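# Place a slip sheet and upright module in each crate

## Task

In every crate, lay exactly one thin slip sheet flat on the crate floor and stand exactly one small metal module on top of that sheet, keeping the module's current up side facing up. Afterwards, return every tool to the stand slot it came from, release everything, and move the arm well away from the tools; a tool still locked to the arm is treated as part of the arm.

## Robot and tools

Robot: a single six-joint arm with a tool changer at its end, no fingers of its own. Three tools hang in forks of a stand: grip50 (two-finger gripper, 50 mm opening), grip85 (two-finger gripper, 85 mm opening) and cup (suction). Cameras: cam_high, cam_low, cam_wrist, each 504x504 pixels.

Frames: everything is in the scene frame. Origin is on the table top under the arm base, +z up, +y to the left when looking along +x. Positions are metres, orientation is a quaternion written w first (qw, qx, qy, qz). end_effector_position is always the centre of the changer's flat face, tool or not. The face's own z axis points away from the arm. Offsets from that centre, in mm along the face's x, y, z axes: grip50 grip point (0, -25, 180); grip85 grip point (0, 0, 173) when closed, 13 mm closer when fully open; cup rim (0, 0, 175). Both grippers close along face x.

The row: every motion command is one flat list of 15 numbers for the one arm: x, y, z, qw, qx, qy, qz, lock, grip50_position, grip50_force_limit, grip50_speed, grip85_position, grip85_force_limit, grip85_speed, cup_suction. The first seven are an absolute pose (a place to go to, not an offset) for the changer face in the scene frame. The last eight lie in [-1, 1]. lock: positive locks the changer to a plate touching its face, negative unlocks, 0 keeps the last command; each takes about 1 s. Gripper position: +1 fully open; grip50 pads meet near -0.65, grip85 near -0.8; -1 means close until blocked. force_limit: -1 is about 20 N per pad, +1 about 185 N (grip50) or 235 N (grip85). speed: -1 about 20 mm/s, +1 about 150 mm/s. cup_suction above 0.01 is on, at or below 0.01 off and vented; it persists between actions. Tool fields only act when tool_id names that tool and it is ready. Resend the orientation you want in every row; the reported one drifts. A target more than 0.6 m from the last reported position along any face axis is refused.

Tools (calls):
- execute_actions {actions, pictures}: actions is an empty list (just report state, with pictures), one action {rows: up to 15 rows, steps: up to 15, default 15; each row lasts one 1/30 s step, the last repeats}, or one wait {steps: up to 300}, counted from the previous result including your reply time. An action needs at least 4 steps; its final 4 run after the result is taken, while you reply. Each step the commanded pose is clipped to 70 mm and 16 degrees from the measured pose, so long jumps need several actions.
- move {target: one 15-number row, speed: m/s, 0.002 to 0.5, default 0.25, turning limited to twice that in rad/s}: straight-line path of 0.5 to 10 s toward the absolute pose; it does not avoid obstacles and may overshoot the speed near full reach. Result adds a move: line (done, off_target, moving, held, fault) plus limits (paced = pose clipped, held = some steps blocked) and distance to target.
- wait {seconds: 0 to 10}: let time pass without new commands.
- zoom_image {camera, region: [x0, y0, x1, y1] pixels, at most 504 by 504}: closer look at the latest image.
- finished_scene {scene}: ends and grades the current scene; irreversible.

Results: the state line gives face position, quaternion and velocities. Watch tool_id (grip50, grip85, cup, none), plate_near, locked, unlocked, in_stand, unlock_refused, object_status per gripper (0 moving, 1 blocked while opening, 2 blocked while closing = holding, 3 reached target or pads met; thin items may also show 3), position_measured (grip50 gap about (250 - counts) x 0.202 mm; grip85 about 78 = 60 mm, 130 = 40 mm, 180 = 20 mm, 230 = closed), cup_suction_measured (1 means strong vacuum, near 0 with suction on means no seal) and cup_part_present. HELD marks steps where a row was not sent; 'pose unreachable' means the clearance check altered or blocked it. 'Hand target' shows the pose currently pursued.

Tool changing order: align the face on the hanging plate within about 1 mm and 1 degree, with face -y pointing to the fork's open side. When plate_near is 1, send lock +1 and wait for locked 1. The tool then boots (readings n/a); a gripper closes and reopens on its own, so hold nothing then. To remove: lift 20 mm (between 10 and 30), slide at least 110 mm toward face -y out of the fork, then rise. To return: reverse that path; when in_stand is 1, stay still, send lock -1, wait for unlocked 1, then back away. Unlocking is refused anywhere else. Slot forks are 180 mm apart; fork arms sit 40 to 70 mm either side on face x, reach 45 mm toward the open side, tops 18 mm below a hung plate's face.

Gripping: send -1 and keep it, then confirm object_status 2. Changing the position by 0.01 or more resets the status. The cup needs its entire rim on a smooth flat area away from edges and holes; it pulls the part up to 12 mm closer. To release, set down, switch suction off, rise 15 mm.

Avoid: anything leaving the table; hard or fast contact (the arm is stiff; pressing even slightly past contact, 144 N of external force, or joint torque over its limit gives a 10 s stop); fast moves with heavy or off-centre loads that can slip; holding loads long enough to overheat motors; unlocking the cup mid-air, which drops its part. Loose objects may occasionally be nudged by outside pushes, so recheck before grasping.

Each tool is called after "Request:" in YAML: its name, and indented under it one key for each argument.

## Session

Request:
execute_actions:
  actions: []

Scene clock: 0.00 s of 9600.00 s.
end_effector_position=(+0.9992, -0.3566, +0.2651) locked=0 unlocked=1 plate_near=0 in_stand=0 unlock_refused=0 tool_id=none grip50_position_measured=n/a grip50_object_status=n/a grip85_position_measured=n/a grip85_object_status=n/a cup_suction_measured=n/a cup_part_present=n/a end_effector_quat_wxyz=(-0.028, -0.002, +0.999, +0.039) end_effector_velocity=(-0.000, -0.000, -0.001) end_effector_angular_velocity=(-0.001, +0.001, -0.003)
Joint positions: [-0.431  0.989  0.704  0.052  1.523 -1.964]
Joint velocities: [-0.     0.001  0.    -0.001 -0.     0.002]
Hand target: +0.999, -0.357, +0.265; -0.028, -0.002, +0.999, +0.039
camera_calibration (this result's frames):
cam_wrist: T_world_to_cam=[[-0.992655, 0.022716, 0.11883, 0.972331], [0.0652482, 0.927643, 0.367724, 0.222508], [-0.101879, 0.372776, -0.922311, 0.534042], [0, 0, 0, 1]] pos_world=[1.00508, -0.427574, 0.29519]

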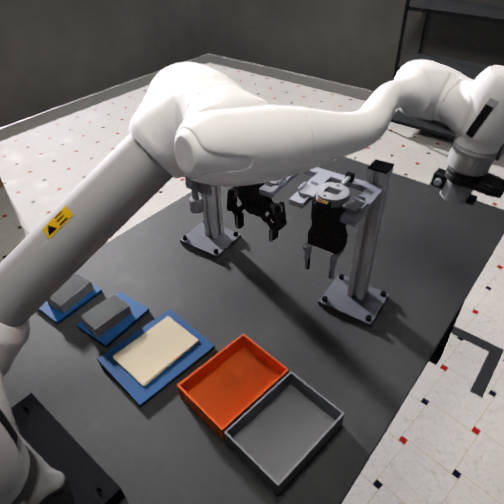

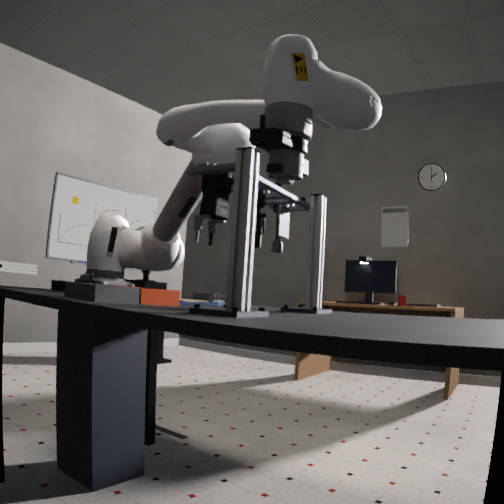

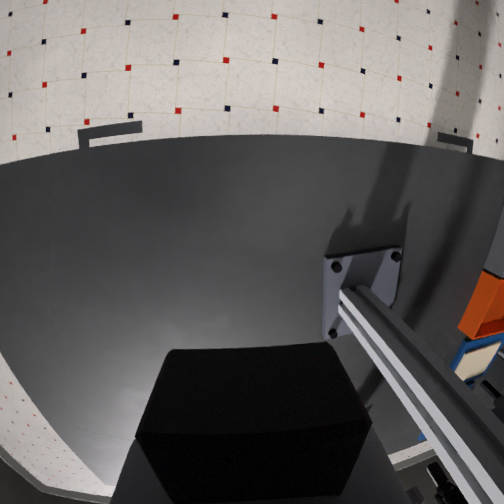

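Request:
zoom_image:
  camera: "cam_high"
  region: [20, 250, 230, 420]

Request:
zoom_image:
  camera: "cam_high"
  region: [150, 140, 410, 340]

Region (20, 250, 230, 420) of cam_high's 504x504 image, scaled by 2.400, with more detail than that image has; it fills the top 408 rows of this view, and the rest is white.

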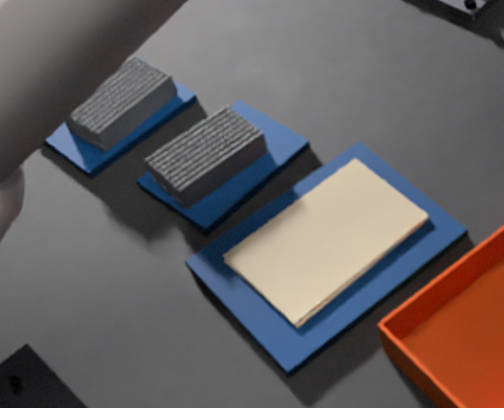

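Region (150, 140, 410, 340) of cam_high's 504x504 image, scaled by 1.938, with more detail than that image has; it fills the top 388 rows of this view, and the rest is white.

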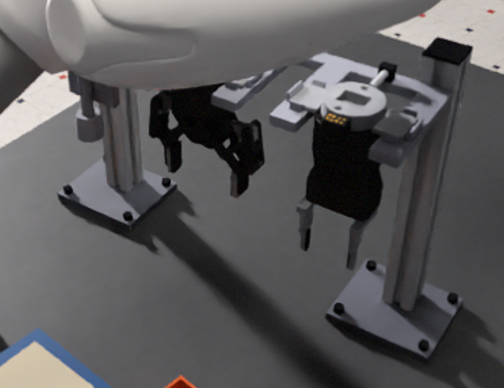

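Request:
move:
  target: [0.93, -0.27, 0.45, 0, 0.342, 0.940, 0, 0, 1, 0, 0, 1, -0.7, 0, 0]
  speed: 0.4

Request:
move:
  target: [0.683, 0.172, 0.40, 0, 0.6756, 0.7373, 0, 0, 1, 0, 0, 1, -0.7, 0, 0]
  speed: 0.45

Scene clock: 1.93 s of 9600.00 s.
end_effector_position=(+0.9297, -0.2698, +0.4498) locked=0 unlocked=1 plate_near=0 in_stand=0 unlock_refused=0 tool_id=none grip50_position_measured=n/a grip50_object_status=n/a grip85_position_measured=n/a grip85_object_status=n/a cup_suction_measured=n/a cup_part_present=n/a end_effector_quat_wxyz=(-0.000, +0.342, +0.940, -0.000) end_effector_velocity=(+0.000, +0.000, -0.000) end_effector_angular_velocity=(-0.000, +0.000, -0.001)
Joint positions: [-0.364  0.711  0.882  0.     1.542 -1.191]
Joint velocities: [ 0.     0.     0.    -0.    -0.     0.001]
Hand target: +0.930, -0.270, +0.450; -0.000, +0.342, +0.940, +0.000
Off the commanded pose: 0.000 m, 0 deg.
Kept back: nothing.
move: done
camera_calibration (this result's frames):
cam_wrist: T_world_to_cam=[[-0.743103, 0.666372, 0.0612076, 0.846989], [0.65096, 0.698646, 0.296892, -0.495797], [0.155078, 0.260465, -0.952947, 0.409523], [0, 0, 0, 1]] pos_world=[0.888636, -0.32469, 0.48561]

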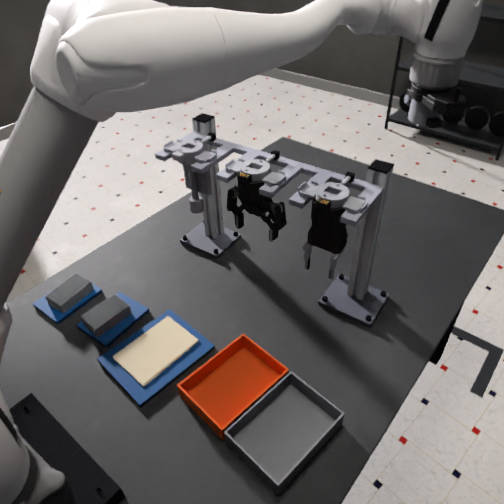

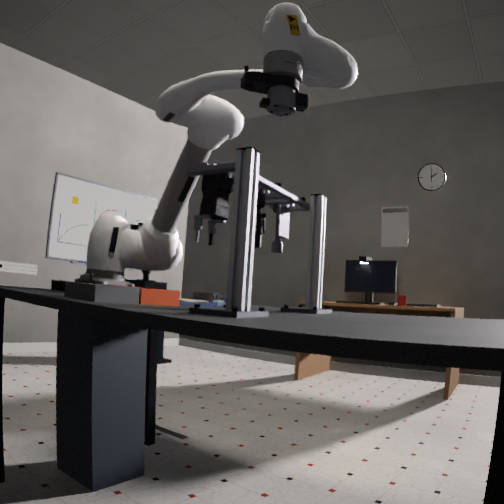

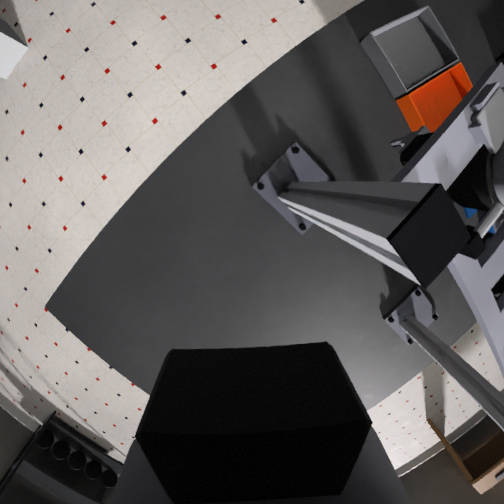

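Scene clock: 3.53 s of 9600.00 s.
end_effector_position=(+0.6834, +0.1720, +0.3996) locked=0 unlocked=1 plate_near=0 in_stand=0 unlock_refused=0 tool_id=none grip50_position_measured=n/a grip50_object_status=n/a grip85_position_measured=n/a grip85_object_status=n/a cup_suction_measured=n/a cup_part_present=n/a end_effector_quat_wxyz=(-0.001, +0.676, +0.737, +0.000) end_effector_velocity=(+0.000, +0.000, -0.002) end_effector_angular_velocity=(-0.000, +0.002, -0.003)
Joint positions: [ 0.154  0.286  1.631 -0.002  1.218  0.114]
Joint velocities: [ 0.     0.002  0.     0.    -0.     0.003]
Hand target: +0.683, +0.172, +0.400; -0.001, +0.676, +0.737, +0.000
Off the commanded pose: 0.001 m, 0 deg.
Kept back: nothing.
move: done
camera_calibration (this result's frames):
cam_wrist: T_world_to_cam=[[-0.0533986, 0.996649, 0.0619571, -0.15583], [0.954452, 0.0327015, 0.296568, -0.722048], [0.293548, 0.0749714, -0.953, 0.222103], [0, 0, 0, 1]] pos_world=[0.615641, 0.162269, 0.435455]

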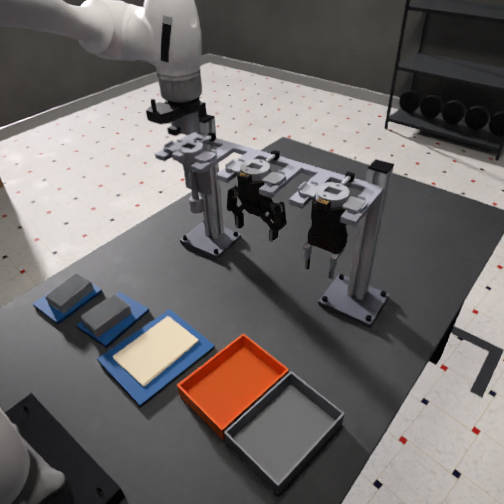

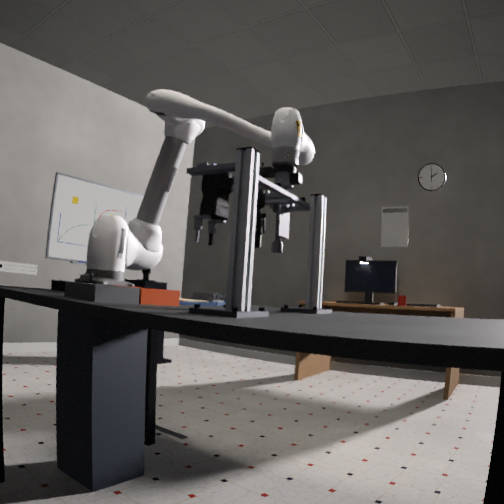

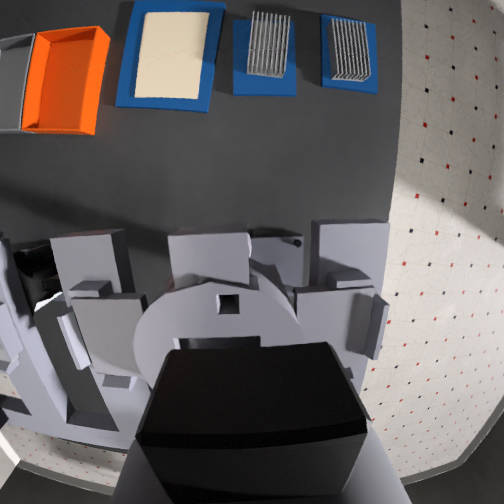

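Request:
zoom_image:
  camera: "cam_wrist"
  region: [30, 200, 410, 360]

Region (30, 200, 410, 360) of cam_wrist's 504x504 image, scaled by 1.326, with more detail than that image has; it fills the top 212 rows of this view, and the rest is white.

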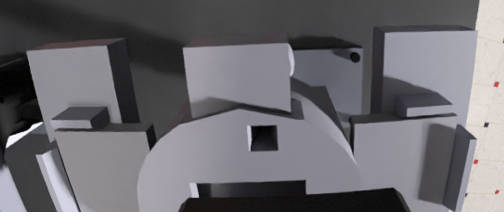

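Request:
move:
  target: [0.6784, 0.1616, 0.3795, 0, 0.6756, 0.7373, 0, 0, 1, 0, 0, 1, -0.7, 0, 0]
  speed: 0.08

Request:
zoom_image:
  camera: "cam_wrist"
  region: [140, 230, 350, 370]

Scene clock: 4.53 s of 9600.00 s.
end_effector_position=(+0.6785, +0.1616, +0.3795) locked=0 unlocked=1 plate_near=0 in_stand=0 unlock_refused=0 tool_id=none grip50_position_measured=n/a grip50_object_status=n/a grip85_position_measured=n/a grip85_object_status=n/a cup_suction_measured=n/a cup_part_present=n/a end_effector_quat_wxyz=(+0.000, +0.676, +0.737, +0.000) end_effector_velocity=(+0.000, +0.000, -0.002) end_effector_angular_velocity=(-0.001, +0.002, +0.001)
Joint positions: [ 0.141  0.287  1.669 -0.003  1.18   0.101]
Joint velocities: [ 0.     0.002  0.    -0.001 -0.    -0.   ]
Hand target: +0.678, +0.162, +0.379; +0.000, +0.676, +0.737, -0.000
Off the commanded pose: 0.000 m, 0 deg.
Kept back: nothing.
move: done
camera_calibration (this result's frames):
cam_wrist: T_world_to_cam=[[-0.053869, 0.996691, 0.0608779, -0.143769], [0.954254, 0.0334272, 0.297122, -0.711183], [0.294103, 0.0740986, -0.952897, 0.204913], [0, 0, 0, 1]] pos_world=[0.61064, 0.151882, 0.415321]

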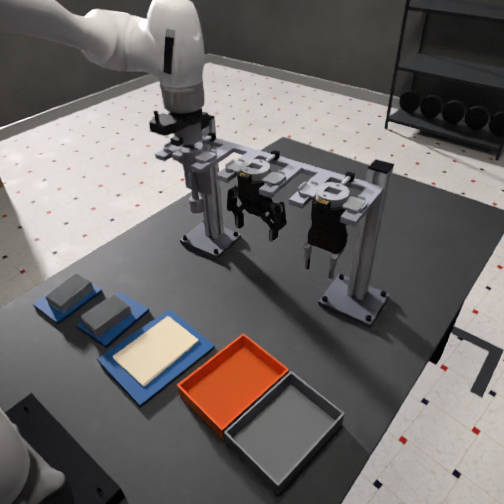

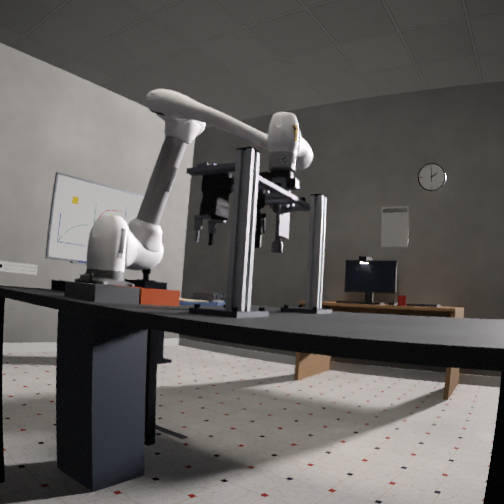

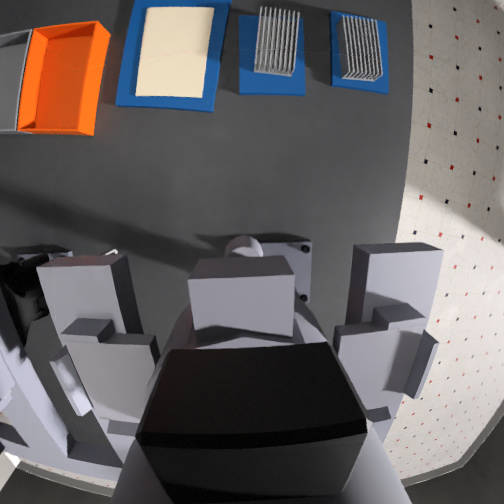

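Region (140, 230, 350, 370) of cam_wrist's 504x504 image, scaled by 2.400, with more detail than that image has.

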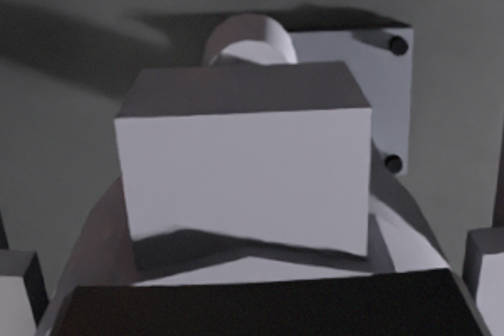

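Request:
move:
  target: [0.6772, 0.1606, 0.3685, 0, 0.6756, 0.7373, 0, 0, 1, 0, 0, 1, -0.7, 0, 0]
  speed: 0.03

Request:
zoom_image:
  camera: "cam_wrist"
  region: [140, 230, 350, 370]

Scene clock: 5.70 s of 9600.00 s.
end_effector_position=(+0.6772, +0.1606, +0.3685) locked=0 unlocked=1 plate_near=0 in_stand=0 unlock_refused=0 tool_id=none grip50_position_measured=n/a grip50_object_status=n/a grip85_position_measured=n/a grip85_object_status=n/a cup_suction_measured=n/a cup_part_present=n/a end_effector_quat_wxyz=(+0.000, +0.676, +0.737, -0.000) end_effector_velocity=(-0.000, +0.000, +0.000) end_effector_angular_velocity=(+0.001, +0.001, +0.000)
Joint positions: [ 0.14   0.292  1.684 -0.003  1.16   0.1  ]
Joint velocities: [ 0.     0.    -0.     0.001  0.001 -0.001]
Hand target: +0.677, +0.161, +0.368; +0.000, +0.676, +0.737, -0.000
Off the commanded pose: 0.000 m, 0 deg.
Kept back: nothing.
move: done
camera_calibration (this result's frames):
cam_wrist: T_world_to_cam=[[-0.0538738, 0.996688, 0.0609153, -0.142169], [0.954279, 0.0334269, 0.297042, -0.706696], [0.294022, 0.074133, -0.952919, 0.194894], [0, 0, 0, 1]] pos_world=[0.609422, 0.150872, 0.404297]

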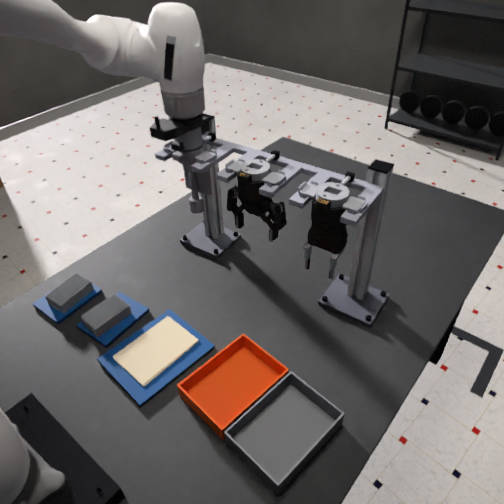

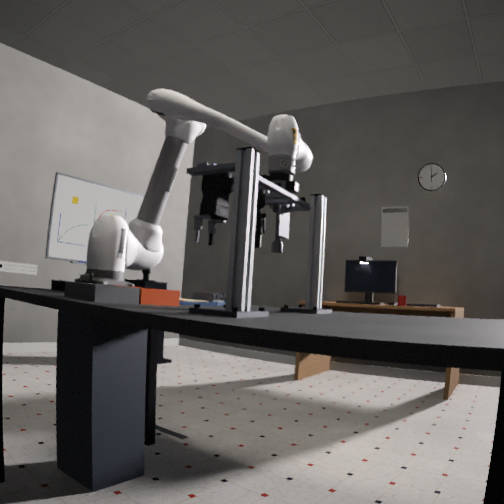

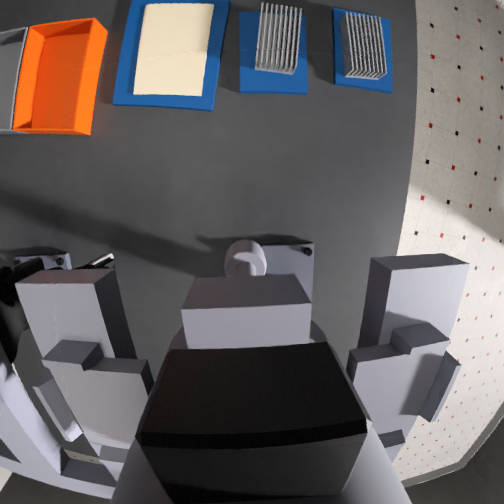

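Region (140, 230, 350, 370) of cam_wrist's 504x504 image, scaled by 2.400, with more detail than that image has.

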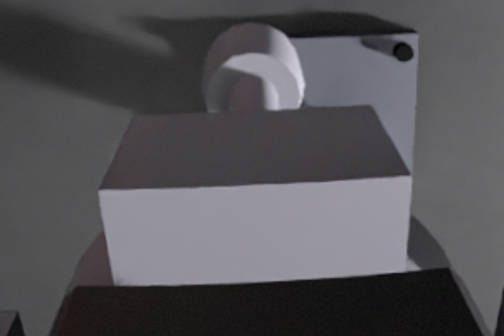

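Request:
move:
  target: [0.6772, 0.1606, 0.3640, 0, 0.6756, 0.7373, 0, 0, 1, 0, 0, 1, -0.7, 0, 0]
  speed: 0.015

Scene clock: 6.67 s of 9600.00 s.
end_effector_position=(+0.6772, +0.1606, +0.3640) locked=0 unlocked=1 plate_near=0 in_stand=1 unlock_refused=0 tool_id=none grip50_position_measured=n/a grip50_object_status=n/a grip85_position_measured=n/a grip85_object_status=n/a cup_suction_measured=n/a cup_part_present=n/a end_effector_quat_wxyz=(-0.000, +0.676, +0.737, +0.000) end_effector_velocity=(-0.000, -0.000, +0.000) end_effector_angular_velocity=(-0.001, +0.000, +0.000)
Joint positions: [ 0.14   0.295  1.689 -0.003  1.152  0.1  ]
Joint velocities: [-0.    -0.    -0.    -0.001  0.     0.   ]
Hand target: +0.677, +0.161, +0.364; +0.000, +0.676, +0.737, -0.000
Off the commanded pose: 0.000 m, 0 deg.
Kept back: nothing.
move: done
camera_calibration (this result's frames):
cam_wrist: T_world_to_cam=[[-0.0538788, 0.996686, 0.060941, -0.141901], [0.95428, 0.0334244, 0.297039, -0.705338], [0.294018, 0.0741589, -0.952919, 0.190618], [0, 0, 0, 1]] pos_world=[0.6094, 0.15087, 0.399804]

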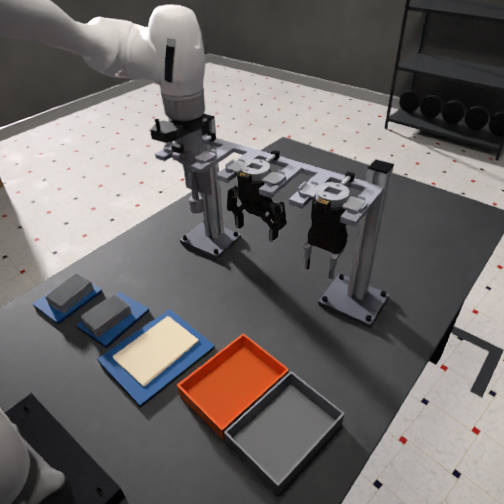

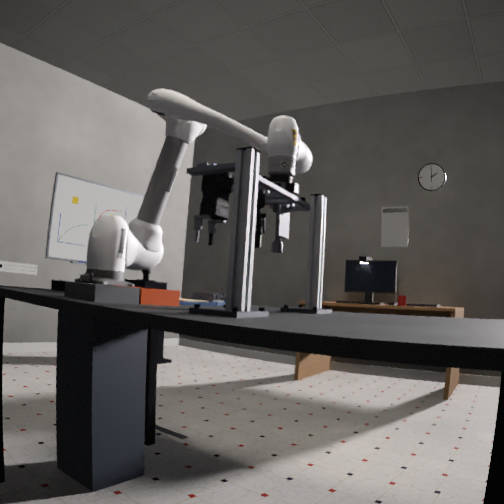

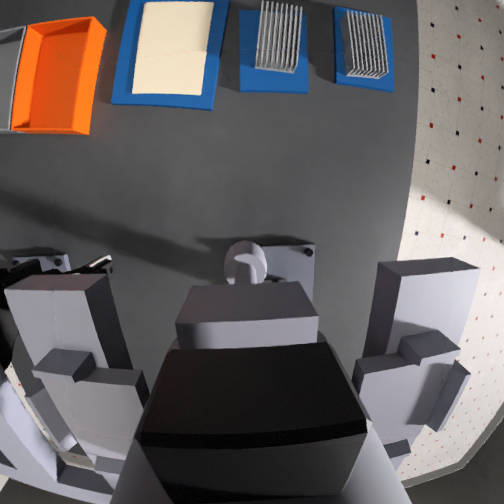

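Request:
execute_actions:
  actions:
    - {"rows": [[0.6772, 0.1606, 0.3637, 0, 0.6756, 0.7373, 0, 0, 1, 0, 0, 1, -0.7, 0, 0], [0.6772, 0.1606, 0.3634, 0, 0.6756, 0.7373, 0, 0, 1, 0, 0, 1, -0.7, 0, 0], [0.6772, 0.1606, 0.3632, 0, 0.6756, 0.7373, 0, 0, 1, 0, 0, 1, -0.7, 0, 0], [0.6772, 0.1606, 0.3630, 0, 0.6756, 0.7373, 0, 0, 1, 0, 0, 1, -0.7, 0, 0]], "steps": 14}

Scene clock: 7.10 s of 9600.00 s.
end_effector_position=(+0.6772, +0.1606, +0.3630) locked=0 unlocked=1 plate_near=1 in_stand=1 unlock_refused=0 tool_id=none grip50_position_measured=n/a grip50_object_status=n/a grip85_position_measured=n/a grip85_object_status=n/a cup_suction_measured=n/a cup_part_present=n/a end_effector_quat_wxyz=(-0.000, +0.676, +0.737, +0.000) end_effector_velocity=(+0.000, -0.000, -0.000) end_effector_angular_velocity=(-0.001, +0.000, -0.001)
Joint positions: [ 0.14   0.295  1.69  -0.003  1.151  0.1  ]
Joint velocities: [-0.     0.     0.    -0.001 -0.     0.001]
Steps of this call (steps 1 to 3: nothing new was sent; steps 4 to 13: the first 10 steps of this action). Readings (end_effector_position | what the end effector reports):
4: (+0.6772, +0.1606, +0.3639) | locked=0 unlocked=1 plate_near=0 in_stand=1 unlock_refused=0 tool_id=none grip50_position_measured=n/a grip50_object_status=n/a grip85_position_measured=n/a grip85_object_status=n/a cup_suction_measured=n/a cup_part_present=n/a
5: (+0.6772, +0.1606, +0.3637) | locked=0 unlocked=1 plate_near=0 in_stand=1 unlock_refused=0 tool_id=none grip50_position_measured=n/a grip50_object_status=n/a grip85_position_measured=n/a grip85_object_status=n/a cup_suction_measured=n/a cup_part_present=n/a
7: (+0.6772, +0.1606, +0.3632) | locked=0 unlocked=1 plate_near=1 in_stand=1 unlock_refused=0 tool_id=none grip50_position_measured=n/a grip50_object_status=n/a grip85_position_measured=n/a grip85_object_status=n/a cup_suction_measured=n/a cup_part_present=n/a
11: (+0.6772, +0.1606, +0.3630) | locked=0 unlocked=1 plate_near=1 in_stand=1 unlock_refused=0 tool_id=none grip50_position_measured=n/a grip50_object_status=n/a grip85_position_measured=n/a grip85_object_status=n/a cup_suction_measured=n/a cup_part_present=n/a
13: the state above

Request:
execute_actions:
  actions:
    - {"rows": [[0.6772, 0.1606, 0.3630, 0, 0.6756, 0.7373, 0, 1, 1, 0, 0, 1, -0.7, 0, 0]], "steps": 15}

Request:
execute_actions:
  actions:
    - {"steps": 22}
  pictures: true

Request:
zoom_image:
  camera: "cam_wrist"
  region: [140, 230, 350, 370]

Scene clock: 7.60 s of 9600.00 s.
end_effector_position=(+0.6772, +0.1606, +0.3630) locked=0 unlocked=0 plate_near=1 in_stand=1 unlock_refused=0 tool_id=none grip50_position_measured=n/a grip50_object_status=n/a grip85_position_measured=n/a grip85_object_status=n/a cup_suction_measured=n/a cup_part_present=n/a end_effector_quat_wxyz=(-0.000, +0.676, +0.737, +0.000) end_effector_velocity=(+0.000, -0.000, -0.000) end_effector_angular_velocity=(-0.002, -0.000, +0.000)
Joint positions: [ 0.14   0.295  1.69  -0.003  1.151  0.1  ]
Joint velocities: [ 0.     0.    -0.    -0.002  0.     0.001]
Off your previous action's commanded pose: 0.000 m, 0 deg at its last step (step 4 of this call).
Steps of this call (steps 1 to 4: the last 4 steps of your previous action; steps 5 to 15: the first 11 steps of this action). Readings (end_effector_position | what the end effector reports):
5: (+0.6772, +0.1606, +0.3630) | locked=0 unlocked=0 plate_near=1 in_stand=1 unlock_refused=0 tool_id=none grip50_position_measured=n/a grip50_object_status=n/a grip85_position_measured=n/a grip85_object_status=n/a cup_suction_measured=n/a cup_part_present=n/a
6: (+0.6772, +0.1606, +0.3630) | locked=0 unlocked=0 plate_near=1 in_stand=1 unlock_refused=0 tool_id=none grip50_position_measured=n/a grip50_object_status=n/a grip85_position_measured=n/a grip85_object_status=n/a cup_suction_measured=n/a cup_part_present=n/a
8: (+0.6772, +0.1606, +0.3630) | locked=0 unlocked=0 plate_near=1 in_stand=1 unlock_refused=0 tool_id=none grip50_position_measured=n/a grip50_object_status=n/a grip85_position_measured=n/a grip85_object_status=n/a cup_suction_measured=n/a cup_part_present=n/a
12: (+0.6772, +0.1606, +0.3630) | locked=0 unlocked=0 plate_near=1 in_stand=1 unlock_refused=0 tool_id=none grip50_position_measured=n/a grip50_object_status=n/a grip85_position_measured=n/a grip85_object_status=n/a cup_suction_measured=n/a cup_part_present=n/a
15: the state above

Scene clock: 8.33 s of 9600.00 s.
end_effector_position=(+0.6772, +0.1606, +0.3629) locked=1 unlocked=0 plate_near=1 in_stand=1 unlock_refused=0 tool_id=cup grip50_position_measured=n/a grip50_object_status=n/a grip85_position_measured=n/a grip85_object_status=n/a cup_suction_measured=n/a cup_part_present=n/a end_effector_quat_wxyz=(-0.000, +0.676, +0.737, -0.000) end_effector_velocity=(-0.000, +0.000, +0.001) end_effector_angular_velocity=(+0.001, -0.001, -0.001)
Joint positions: [ 0.14   0.296  1.69  -0.003  1.15   0.1  ]
Joint velocities: [-0.    -0.001  0.     0.001  0.     0.001]
Hand target: +0.677, +0.161, +0.363; -0.000, +0.676, +0.737, +0.000
Off the commanded pose: 0.000 m, 0 deg.
Kept back: nothing.
Steps of this call (steps 1 to 4: the last 4 steps of your previous action; steps 5 to 22: nothing new was sent). Readings (end_effector_position | what the end effector reports):
1: (+0.6772, +0.1606, +0.3630) | locked=0 unlocked=0 plate_near=1 in_stand=1 unlock_refused=0 tool_id=none grip50_position_measured=n/a grip50_object_status=n/a grip85_position_measured=n/a grip85_object_status=n/a cup_suction_measured=n/a cup_part_present=n/a
2: (+0.6772, +0.1606, +0.3630) | locked=0 unlocked=0 plate_near=1 in_stand=1 unlock_refused=0 tool_id=none grip50_position_measured=n/a grip50_object_status=n/a grip85_position_measured=n/a grip85_object_status=n/a cup_suction_measured=n/a cup_part_present=n/a
4: (+0.6772, +0.1606, +0.3630) | locked=0 unlocked=0 plate_near=1 in_stand=1 unlock_refused=0 tool_id=none grip50_position_measured=n/a grip50_object_status=n/a grip85_position_measured=n/a grip85_object_status=n/a cup_suction_measured=n/a cup_part_present=n/a
8: (+0.6772, +0.1606, +0.3629) | locked=0 unlocked=0 plate_near=1 in_stand=1 unlock_refused=0 tool_id=none grip50_position_measured=n/a grip50_object_status=n/a grip85_position_measured=n/a grip85_object_status=n/a cup_suction_measured=n/a cup_part_present=n/a
22: the state above
camera_calibration (this result's frames):
cam_wrist: T_world_to_cam=[[-0.0538843, 0.996687, 0.0609295, -0.141823], [0.954311, 0.0334408, 0.296938, -0.704979], [0.293917, 0.074146, -0.952951, 0.189675], [0, 0, 0, 1]] pos_world=[0.609379, 0.150864, 0.398727]

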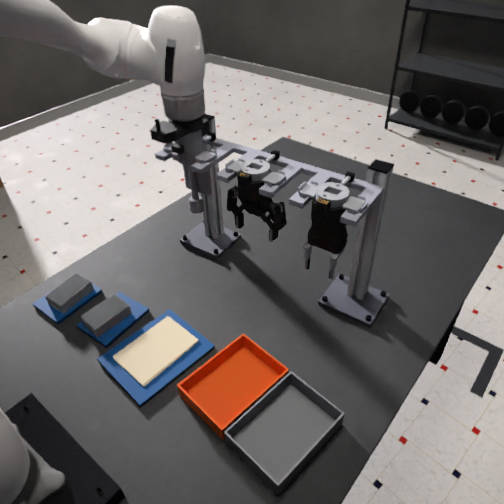

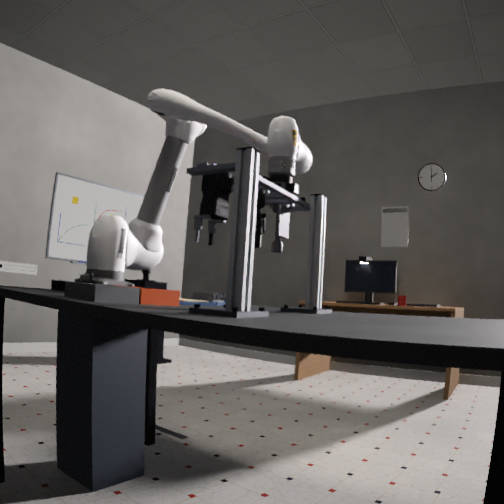

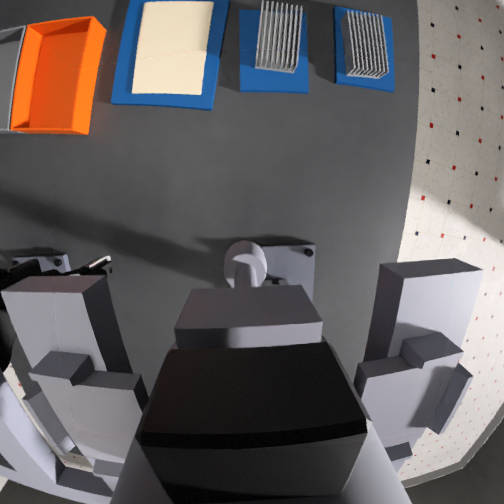

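Region (140, 230, 350, 370) of cam_wrist's 504x504 image, scaled by 2.400, with more detail than that image has.

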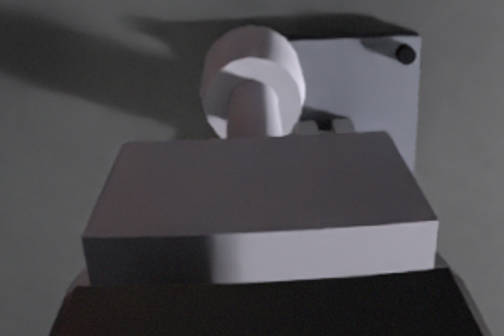

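Request:
move:
  target: [0.6772, 0.1606, 0.383, 0, 0.6756, 0.7373, 0, 0, 1, 0, 0, 1, -0.7, 0, 0]
  speed: 0.06

Request:
move:
  target: [0.5577, 0.1501, 0.383, 0, 0.6756, 0.7373, 0, 0, 1, 0, 0, 1, -0.7, 0, 0]
  speed: 0.2

Request:
move:
  target: [0.402, 0.025, 0.26, 0, 0.7193, 0.6947, 0, 0, 1, 0, 0, 1, -0.7, 0, 0]
  speed: 0.4

Scene clock: 9.77 s of 9600.00 s.
end_effector_position=(+0.6771, +0.1605, +0.3830) locked=1 unlocked=0 plate_near=1 in_stand=0 unlock_refused=0 tool_id=cup grip50_position_measured=n/a grip50_object_status=n/a grip85_position_measured=n/a grip85_object_status=n/a cup_suction_measured=0.00 cup_part_present=0 end_effector_quat_wxyz=(-0.000, +0.676, +0.737, +0.000) end_effector_velocity=(-0.000, +0.000, +0.000) end_effector_angular_velocity=(+0.000, -0.000, +0.000)
Joint positions: [ 0.14   0.283  1.668 -0.003  1.185  0.1  ]
Joint velocities: [ 0. -0. -0.  0.  0. -0.]
Hand target: +0.677, +0.161, +0.383; -0.000, +0.676, +0.737, +0.000
Off the commanded pose: 0.000 m, 0 deg.
Kept back: nothing.
move: done
camera_calibration (this result's frames):
cam_wrist: T_world_to_cam=[[-0.0538451, 0.996688, 0.0609405, -0.143009], [0.954282, 0.0333925, 0.297036, -0.710917], [0.294017, 0.0741484, -0.95292, 0.208762], [0, 0, 0, 1]] pos_world=[0.609335, 0.150795, 0.418817]

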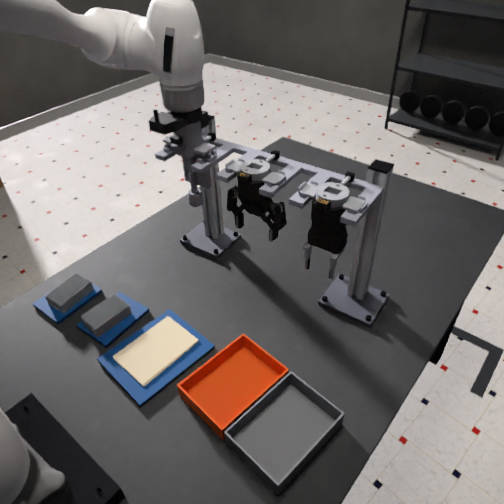

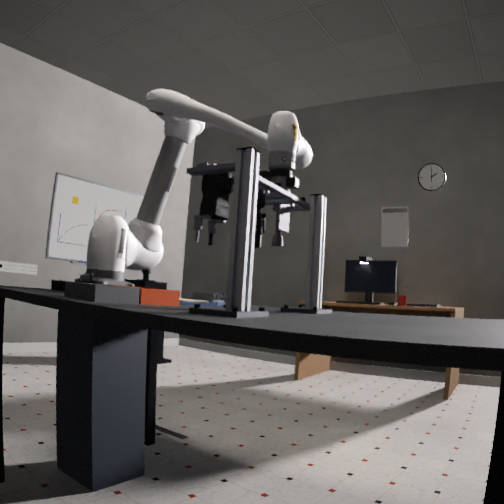

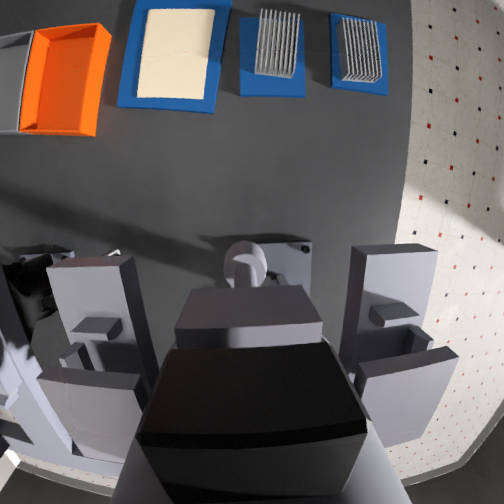

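Scene clock: 10.70 s of 9600.00 s.
end_effector_position=(+0.5578, +0.1502, +0.3828) locked=1 unlocked=0 plate_near=1 in_stand=0 unlock_refused=0 tool_id=cup grip50_position_measured=n/a grip50_object_status=n/a grip85_position_measured=n/a grip85_object_status=n/a cup_suction_measured=0.00 cup_part_present=0 end_effector_quat_wxyz=(-0.000, +0.676, +0.737, +0.000) end_effector_velocity=(-0.000, -0.000, -0.000) end_effector_angular_velocity=(-0.001, -0.000, -0.000)
Joint positions: [ 0.16   0.103  1.891 -0.004  1.142  0.12 ]
Joint velocities: [ 0.001 -0.001  0.001 -0.001 -0.     0.001]
Hand target: +0.558, +0.150, +0.383; -0.000, +0.676, +0.737, -0.000
Off the commanded pose: 0.000 m, 0 deg.
Kept back: nothing.
move: done
camera_calibration (this result's frames):
cam_wrist: T_world_to_cam=[[-0.0538586, 0.996687, 0.0609454, -0.139106], [0.954283, 0.0334042, 0.297033, -0.596595], [0.294013, 0.074157, -0.95292, 0.244432], [0, 0, 0, 1]] pos_world=[0.489962, 0.140448, 0.418611]

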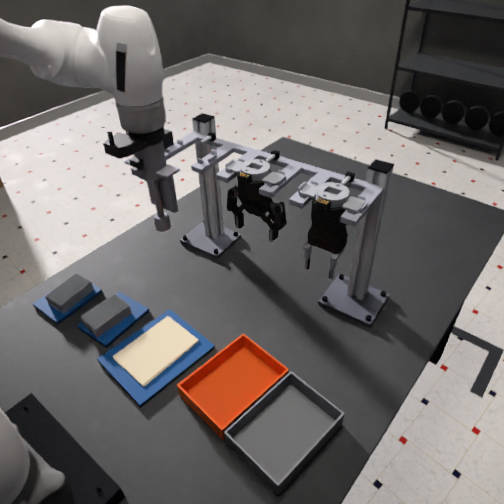

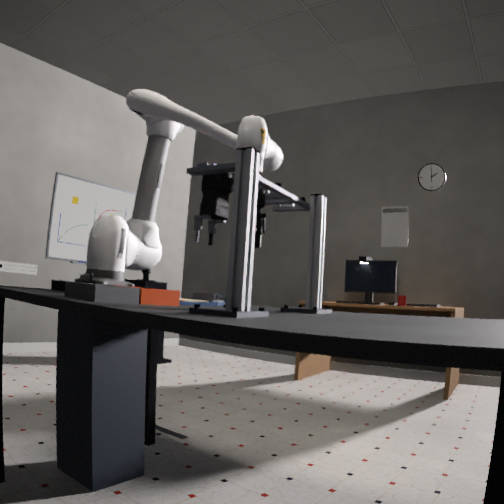

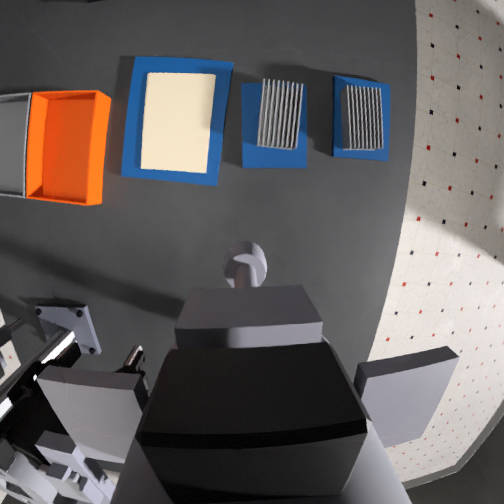

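Scene clock: 11.73 s of 9600.00 s.
end_effector_position=(+0.4024, +0.0250, +0.2597) locked=1 unlocked=0 plate_near=1 in_stand=0 unlock_refused=0 tool_id=cup grip50_position_measured=n/a grip50_object_status=n/a grip85_position_measured=n/a grip85_object_status=n/a cup_suction_measured=0.00 cup_part_present=0 end_effector_quat_wxyz=(+0.000, +0.719, +0.695, -0.000) end_effector_velocity=(-0.000, +0.000, -0.000) end_effector_angular_velocity=(-0.001, +0.001, +0.001)
Joint positions: [-0.067 -0.052  2.313 -0.003  0.874  0.016]
Joint velocities: [ 0.    -0.     0.001 -0.001  0.    -0.   ]
Hand target: +0.402, +0.025, +0.260; +0.000, +0.719, +0.695, -0.000
Off the commanded pose: 0.001 m, 0 deg.
Kept back: nothing.
move: done
camera_calibration (this result's frames):
cam_wrist: T_world_to_cam=[[0.068127, 0.995849, 0.0603571, -0.0641233], [0.951117, -0.0830944, 0.297442, -0.403484], [0.301223, 0.0371428, -0.95283, 0.180069], [0, 0, 0, 1]] pos_world=[0.333889, 0.0236416, 0.295458]

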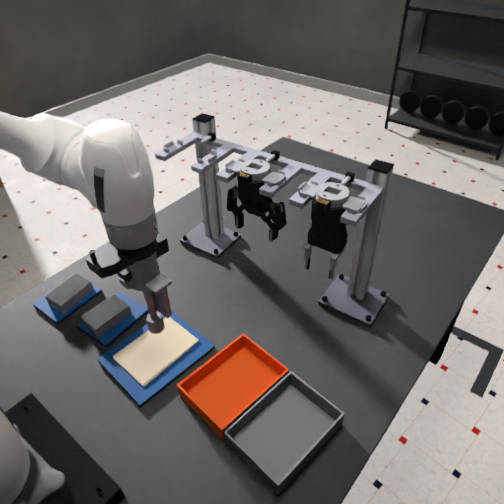

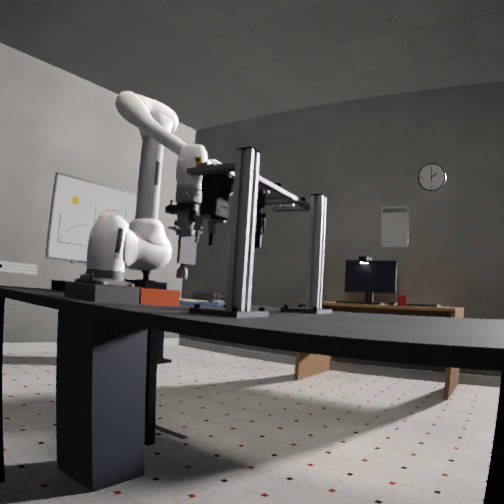

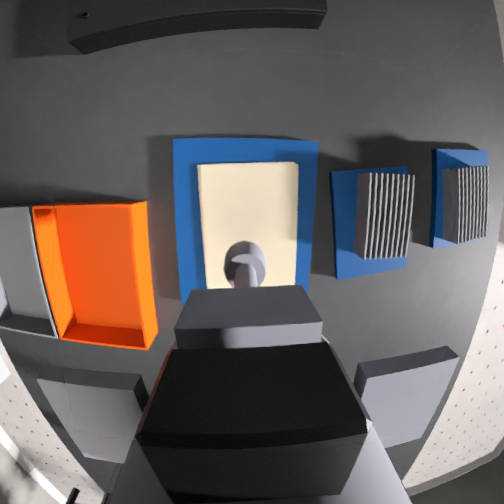

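Request:
zoom_image:
  camera: "cam_wrist"
  region: [160, 130, 340, 300]

Region (160, 130, 340, 300) of cam_wrist's 504x504 image, scaled by 2.800, with more detail than that image has.

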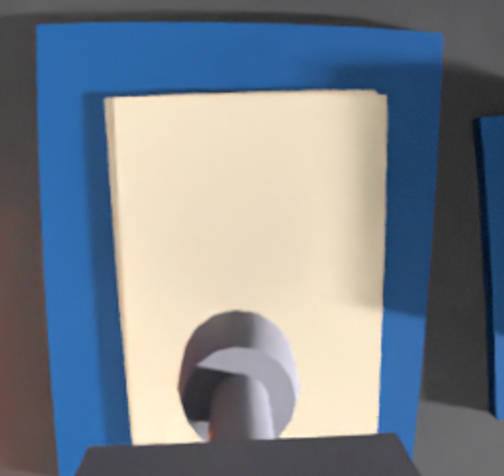

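Request:
move:
  target: [0.3912, 0.0327, 0.197, 0, 0.7266, 0.6871, 0, 0, 1, 0, 0, 1, -0.7, 0, 0]
  speed: 0.15

Request:
zoom_image:
  camera: "cam_wrist"
  region: [150, 130, 350, 300]

Scene clock: 13.57 s of 9600.00 s.
end_effector_position=(+0.3914, +0.0327, +0.1970) locked=1 unlocked=0 plate_near=1 in_stand=0 unlock_refused=0 tool_id=cup grip50_position_measured=n/a grip50_object_status=n/a grip85_position_measured=n/a grip85_object_status=n/a cup_suction_measured=0.00 cup_part_present=0 end_effector_quat_wxyz=(+0.000, +0.727, +0.687, +0.000) end_effector_velocity=(-0.000, -0.000, -0.000) end_effector_angular_velocity=(-0.001, -0.000, -0.000)
Joint positions: [-0.049  0.031  2.388 -0.003  0.716  0.056]
Joint velocities: [-0.    -0.     0.    -0.001 -0.001  0.001]
Hand target: +0.391, +0.033, +0.197; +0.000, +0.727, +0.687, -0.000
Off the commanded pose: 0.000 m, 0 deg.
Kept back: nothing.
move: done
camera_calibration (this result's frames):
cam_wrist: T_world_to_cam=[[0.0890165, 0.994168, 0.060875, -0.0754701], [0.949237, -0.103189, 0.297154, -0.372295], [0.301703, 0.0313332, -0.952887, 0.123336], [0, 0, 0, 1]] pos_world=[0.322904, 0.0327487, 0.232749]

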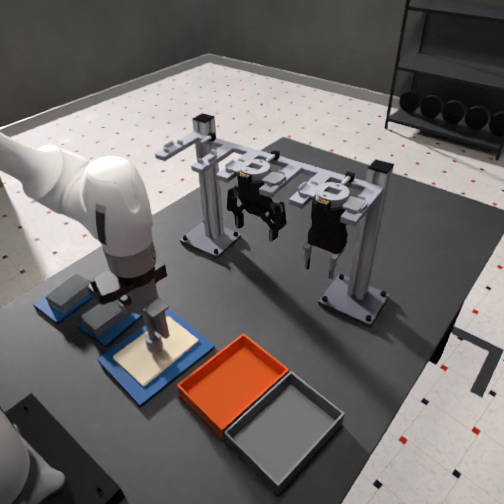

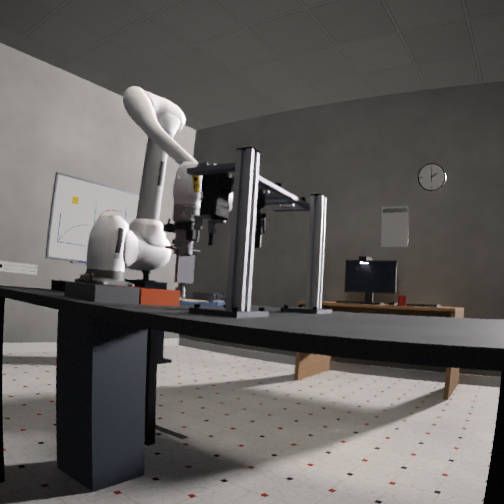

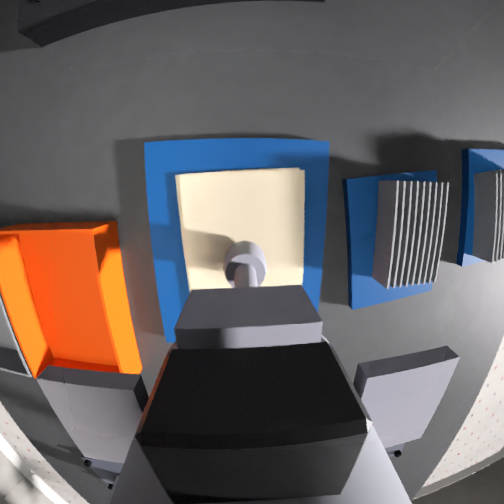

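Region (150, 130, 350, 300) of cam_wrist's 504x504 image, scaled by 2.520, with more detail than that image has; it fills the top 428 rows of this view, and the rest is white.

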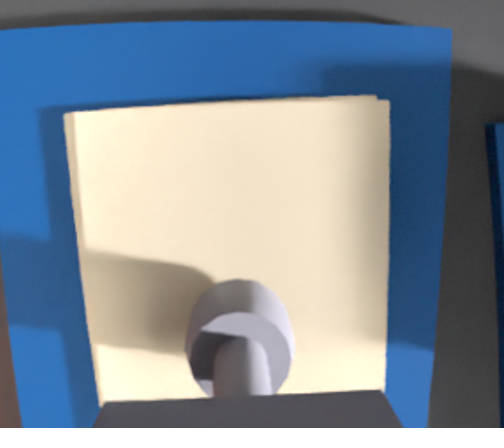

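Request:
move:
  target: [0.3912, 0.0327, 0.1900, 0, 0.7266, 0.6871, 0, 0, 1, 0, 0, 1, -0.7, 0, 1]
  speed: 0.02

Scene clock: 14.50 s of 9600.00 s.
end_effector_position=(+0.3912, +0.0327, +0.1900) locked=1 unlocked=0 plate_near=1 in_stand=0 unlock_refused=0 tool_id=cup grip50_position_measured=n/a grip50_object_status=n/a grip85_position_measured=n/a grip85_object_status=n/a cup_suction_measured=0.81 cup_part_present=1 end_effector_quat_wxyz=(+0.000, +0.727, +0.687, -0.000) end_effector_velocity=(-0.000, +0.000, -0.000) end_effector_angular_velocity=(+0.001, -0.000, +0.001)
Joint positions: [-0.049  0.043  2.394 -0.003  0.698  0.055]
Joint velocities: [ 0.    -0.     0.     0.001 -0.001 -0.001]
Hand target: +0.391, +0.033, +0.190; +0.000, +0.727, +0.687, -0.000
Off the commanded pose: 0.000 m, 0 deg.
Kept back: nothing.
move: done
camera_calibration (this result's frames):
cam_wrist: T_world_to_cam=[[0.0888114, 0.994186, 0.0608779, -0.0749683], [0.94929, -0.102991, 0.297055, -0.370047], [0.301598, 0.0314089, -0.952918, 0.116811], [0, 0, 0, 1]] pos_world=[0.32271, 0.0327522, 0.225799]

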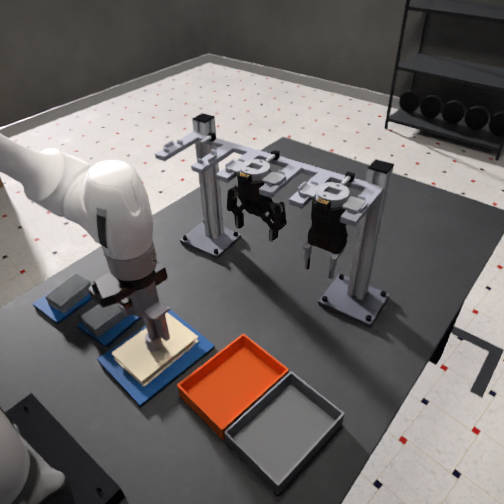

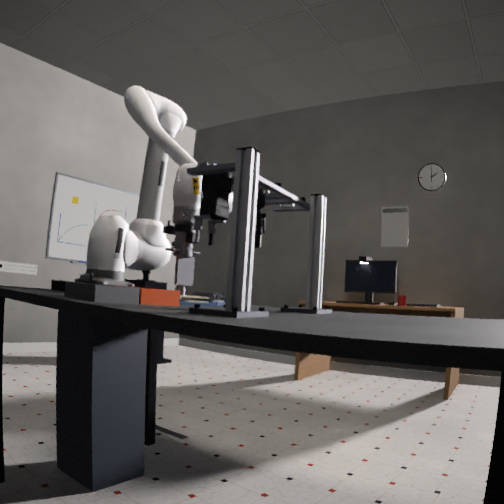

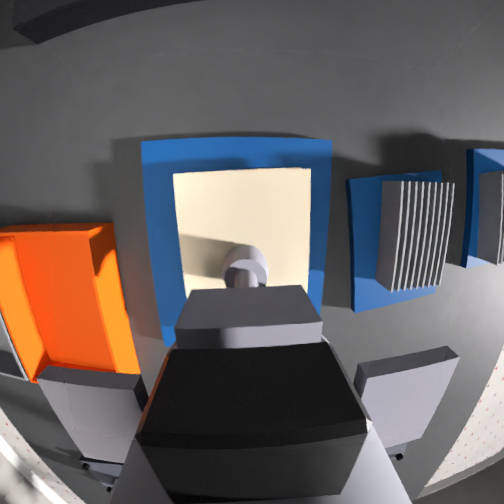

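Request:
zoom_image:
  camera: "cam_high"
  region: [165, 325, 355, 500]

Region (165, 325, 355, 500) of cam_high's 504x504 image, scaled by 2.653, with more detail than that image has; it fills the top 464 rows of this view, and the rest is white.

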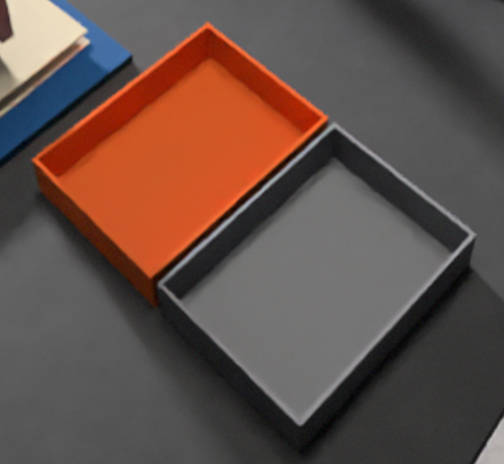

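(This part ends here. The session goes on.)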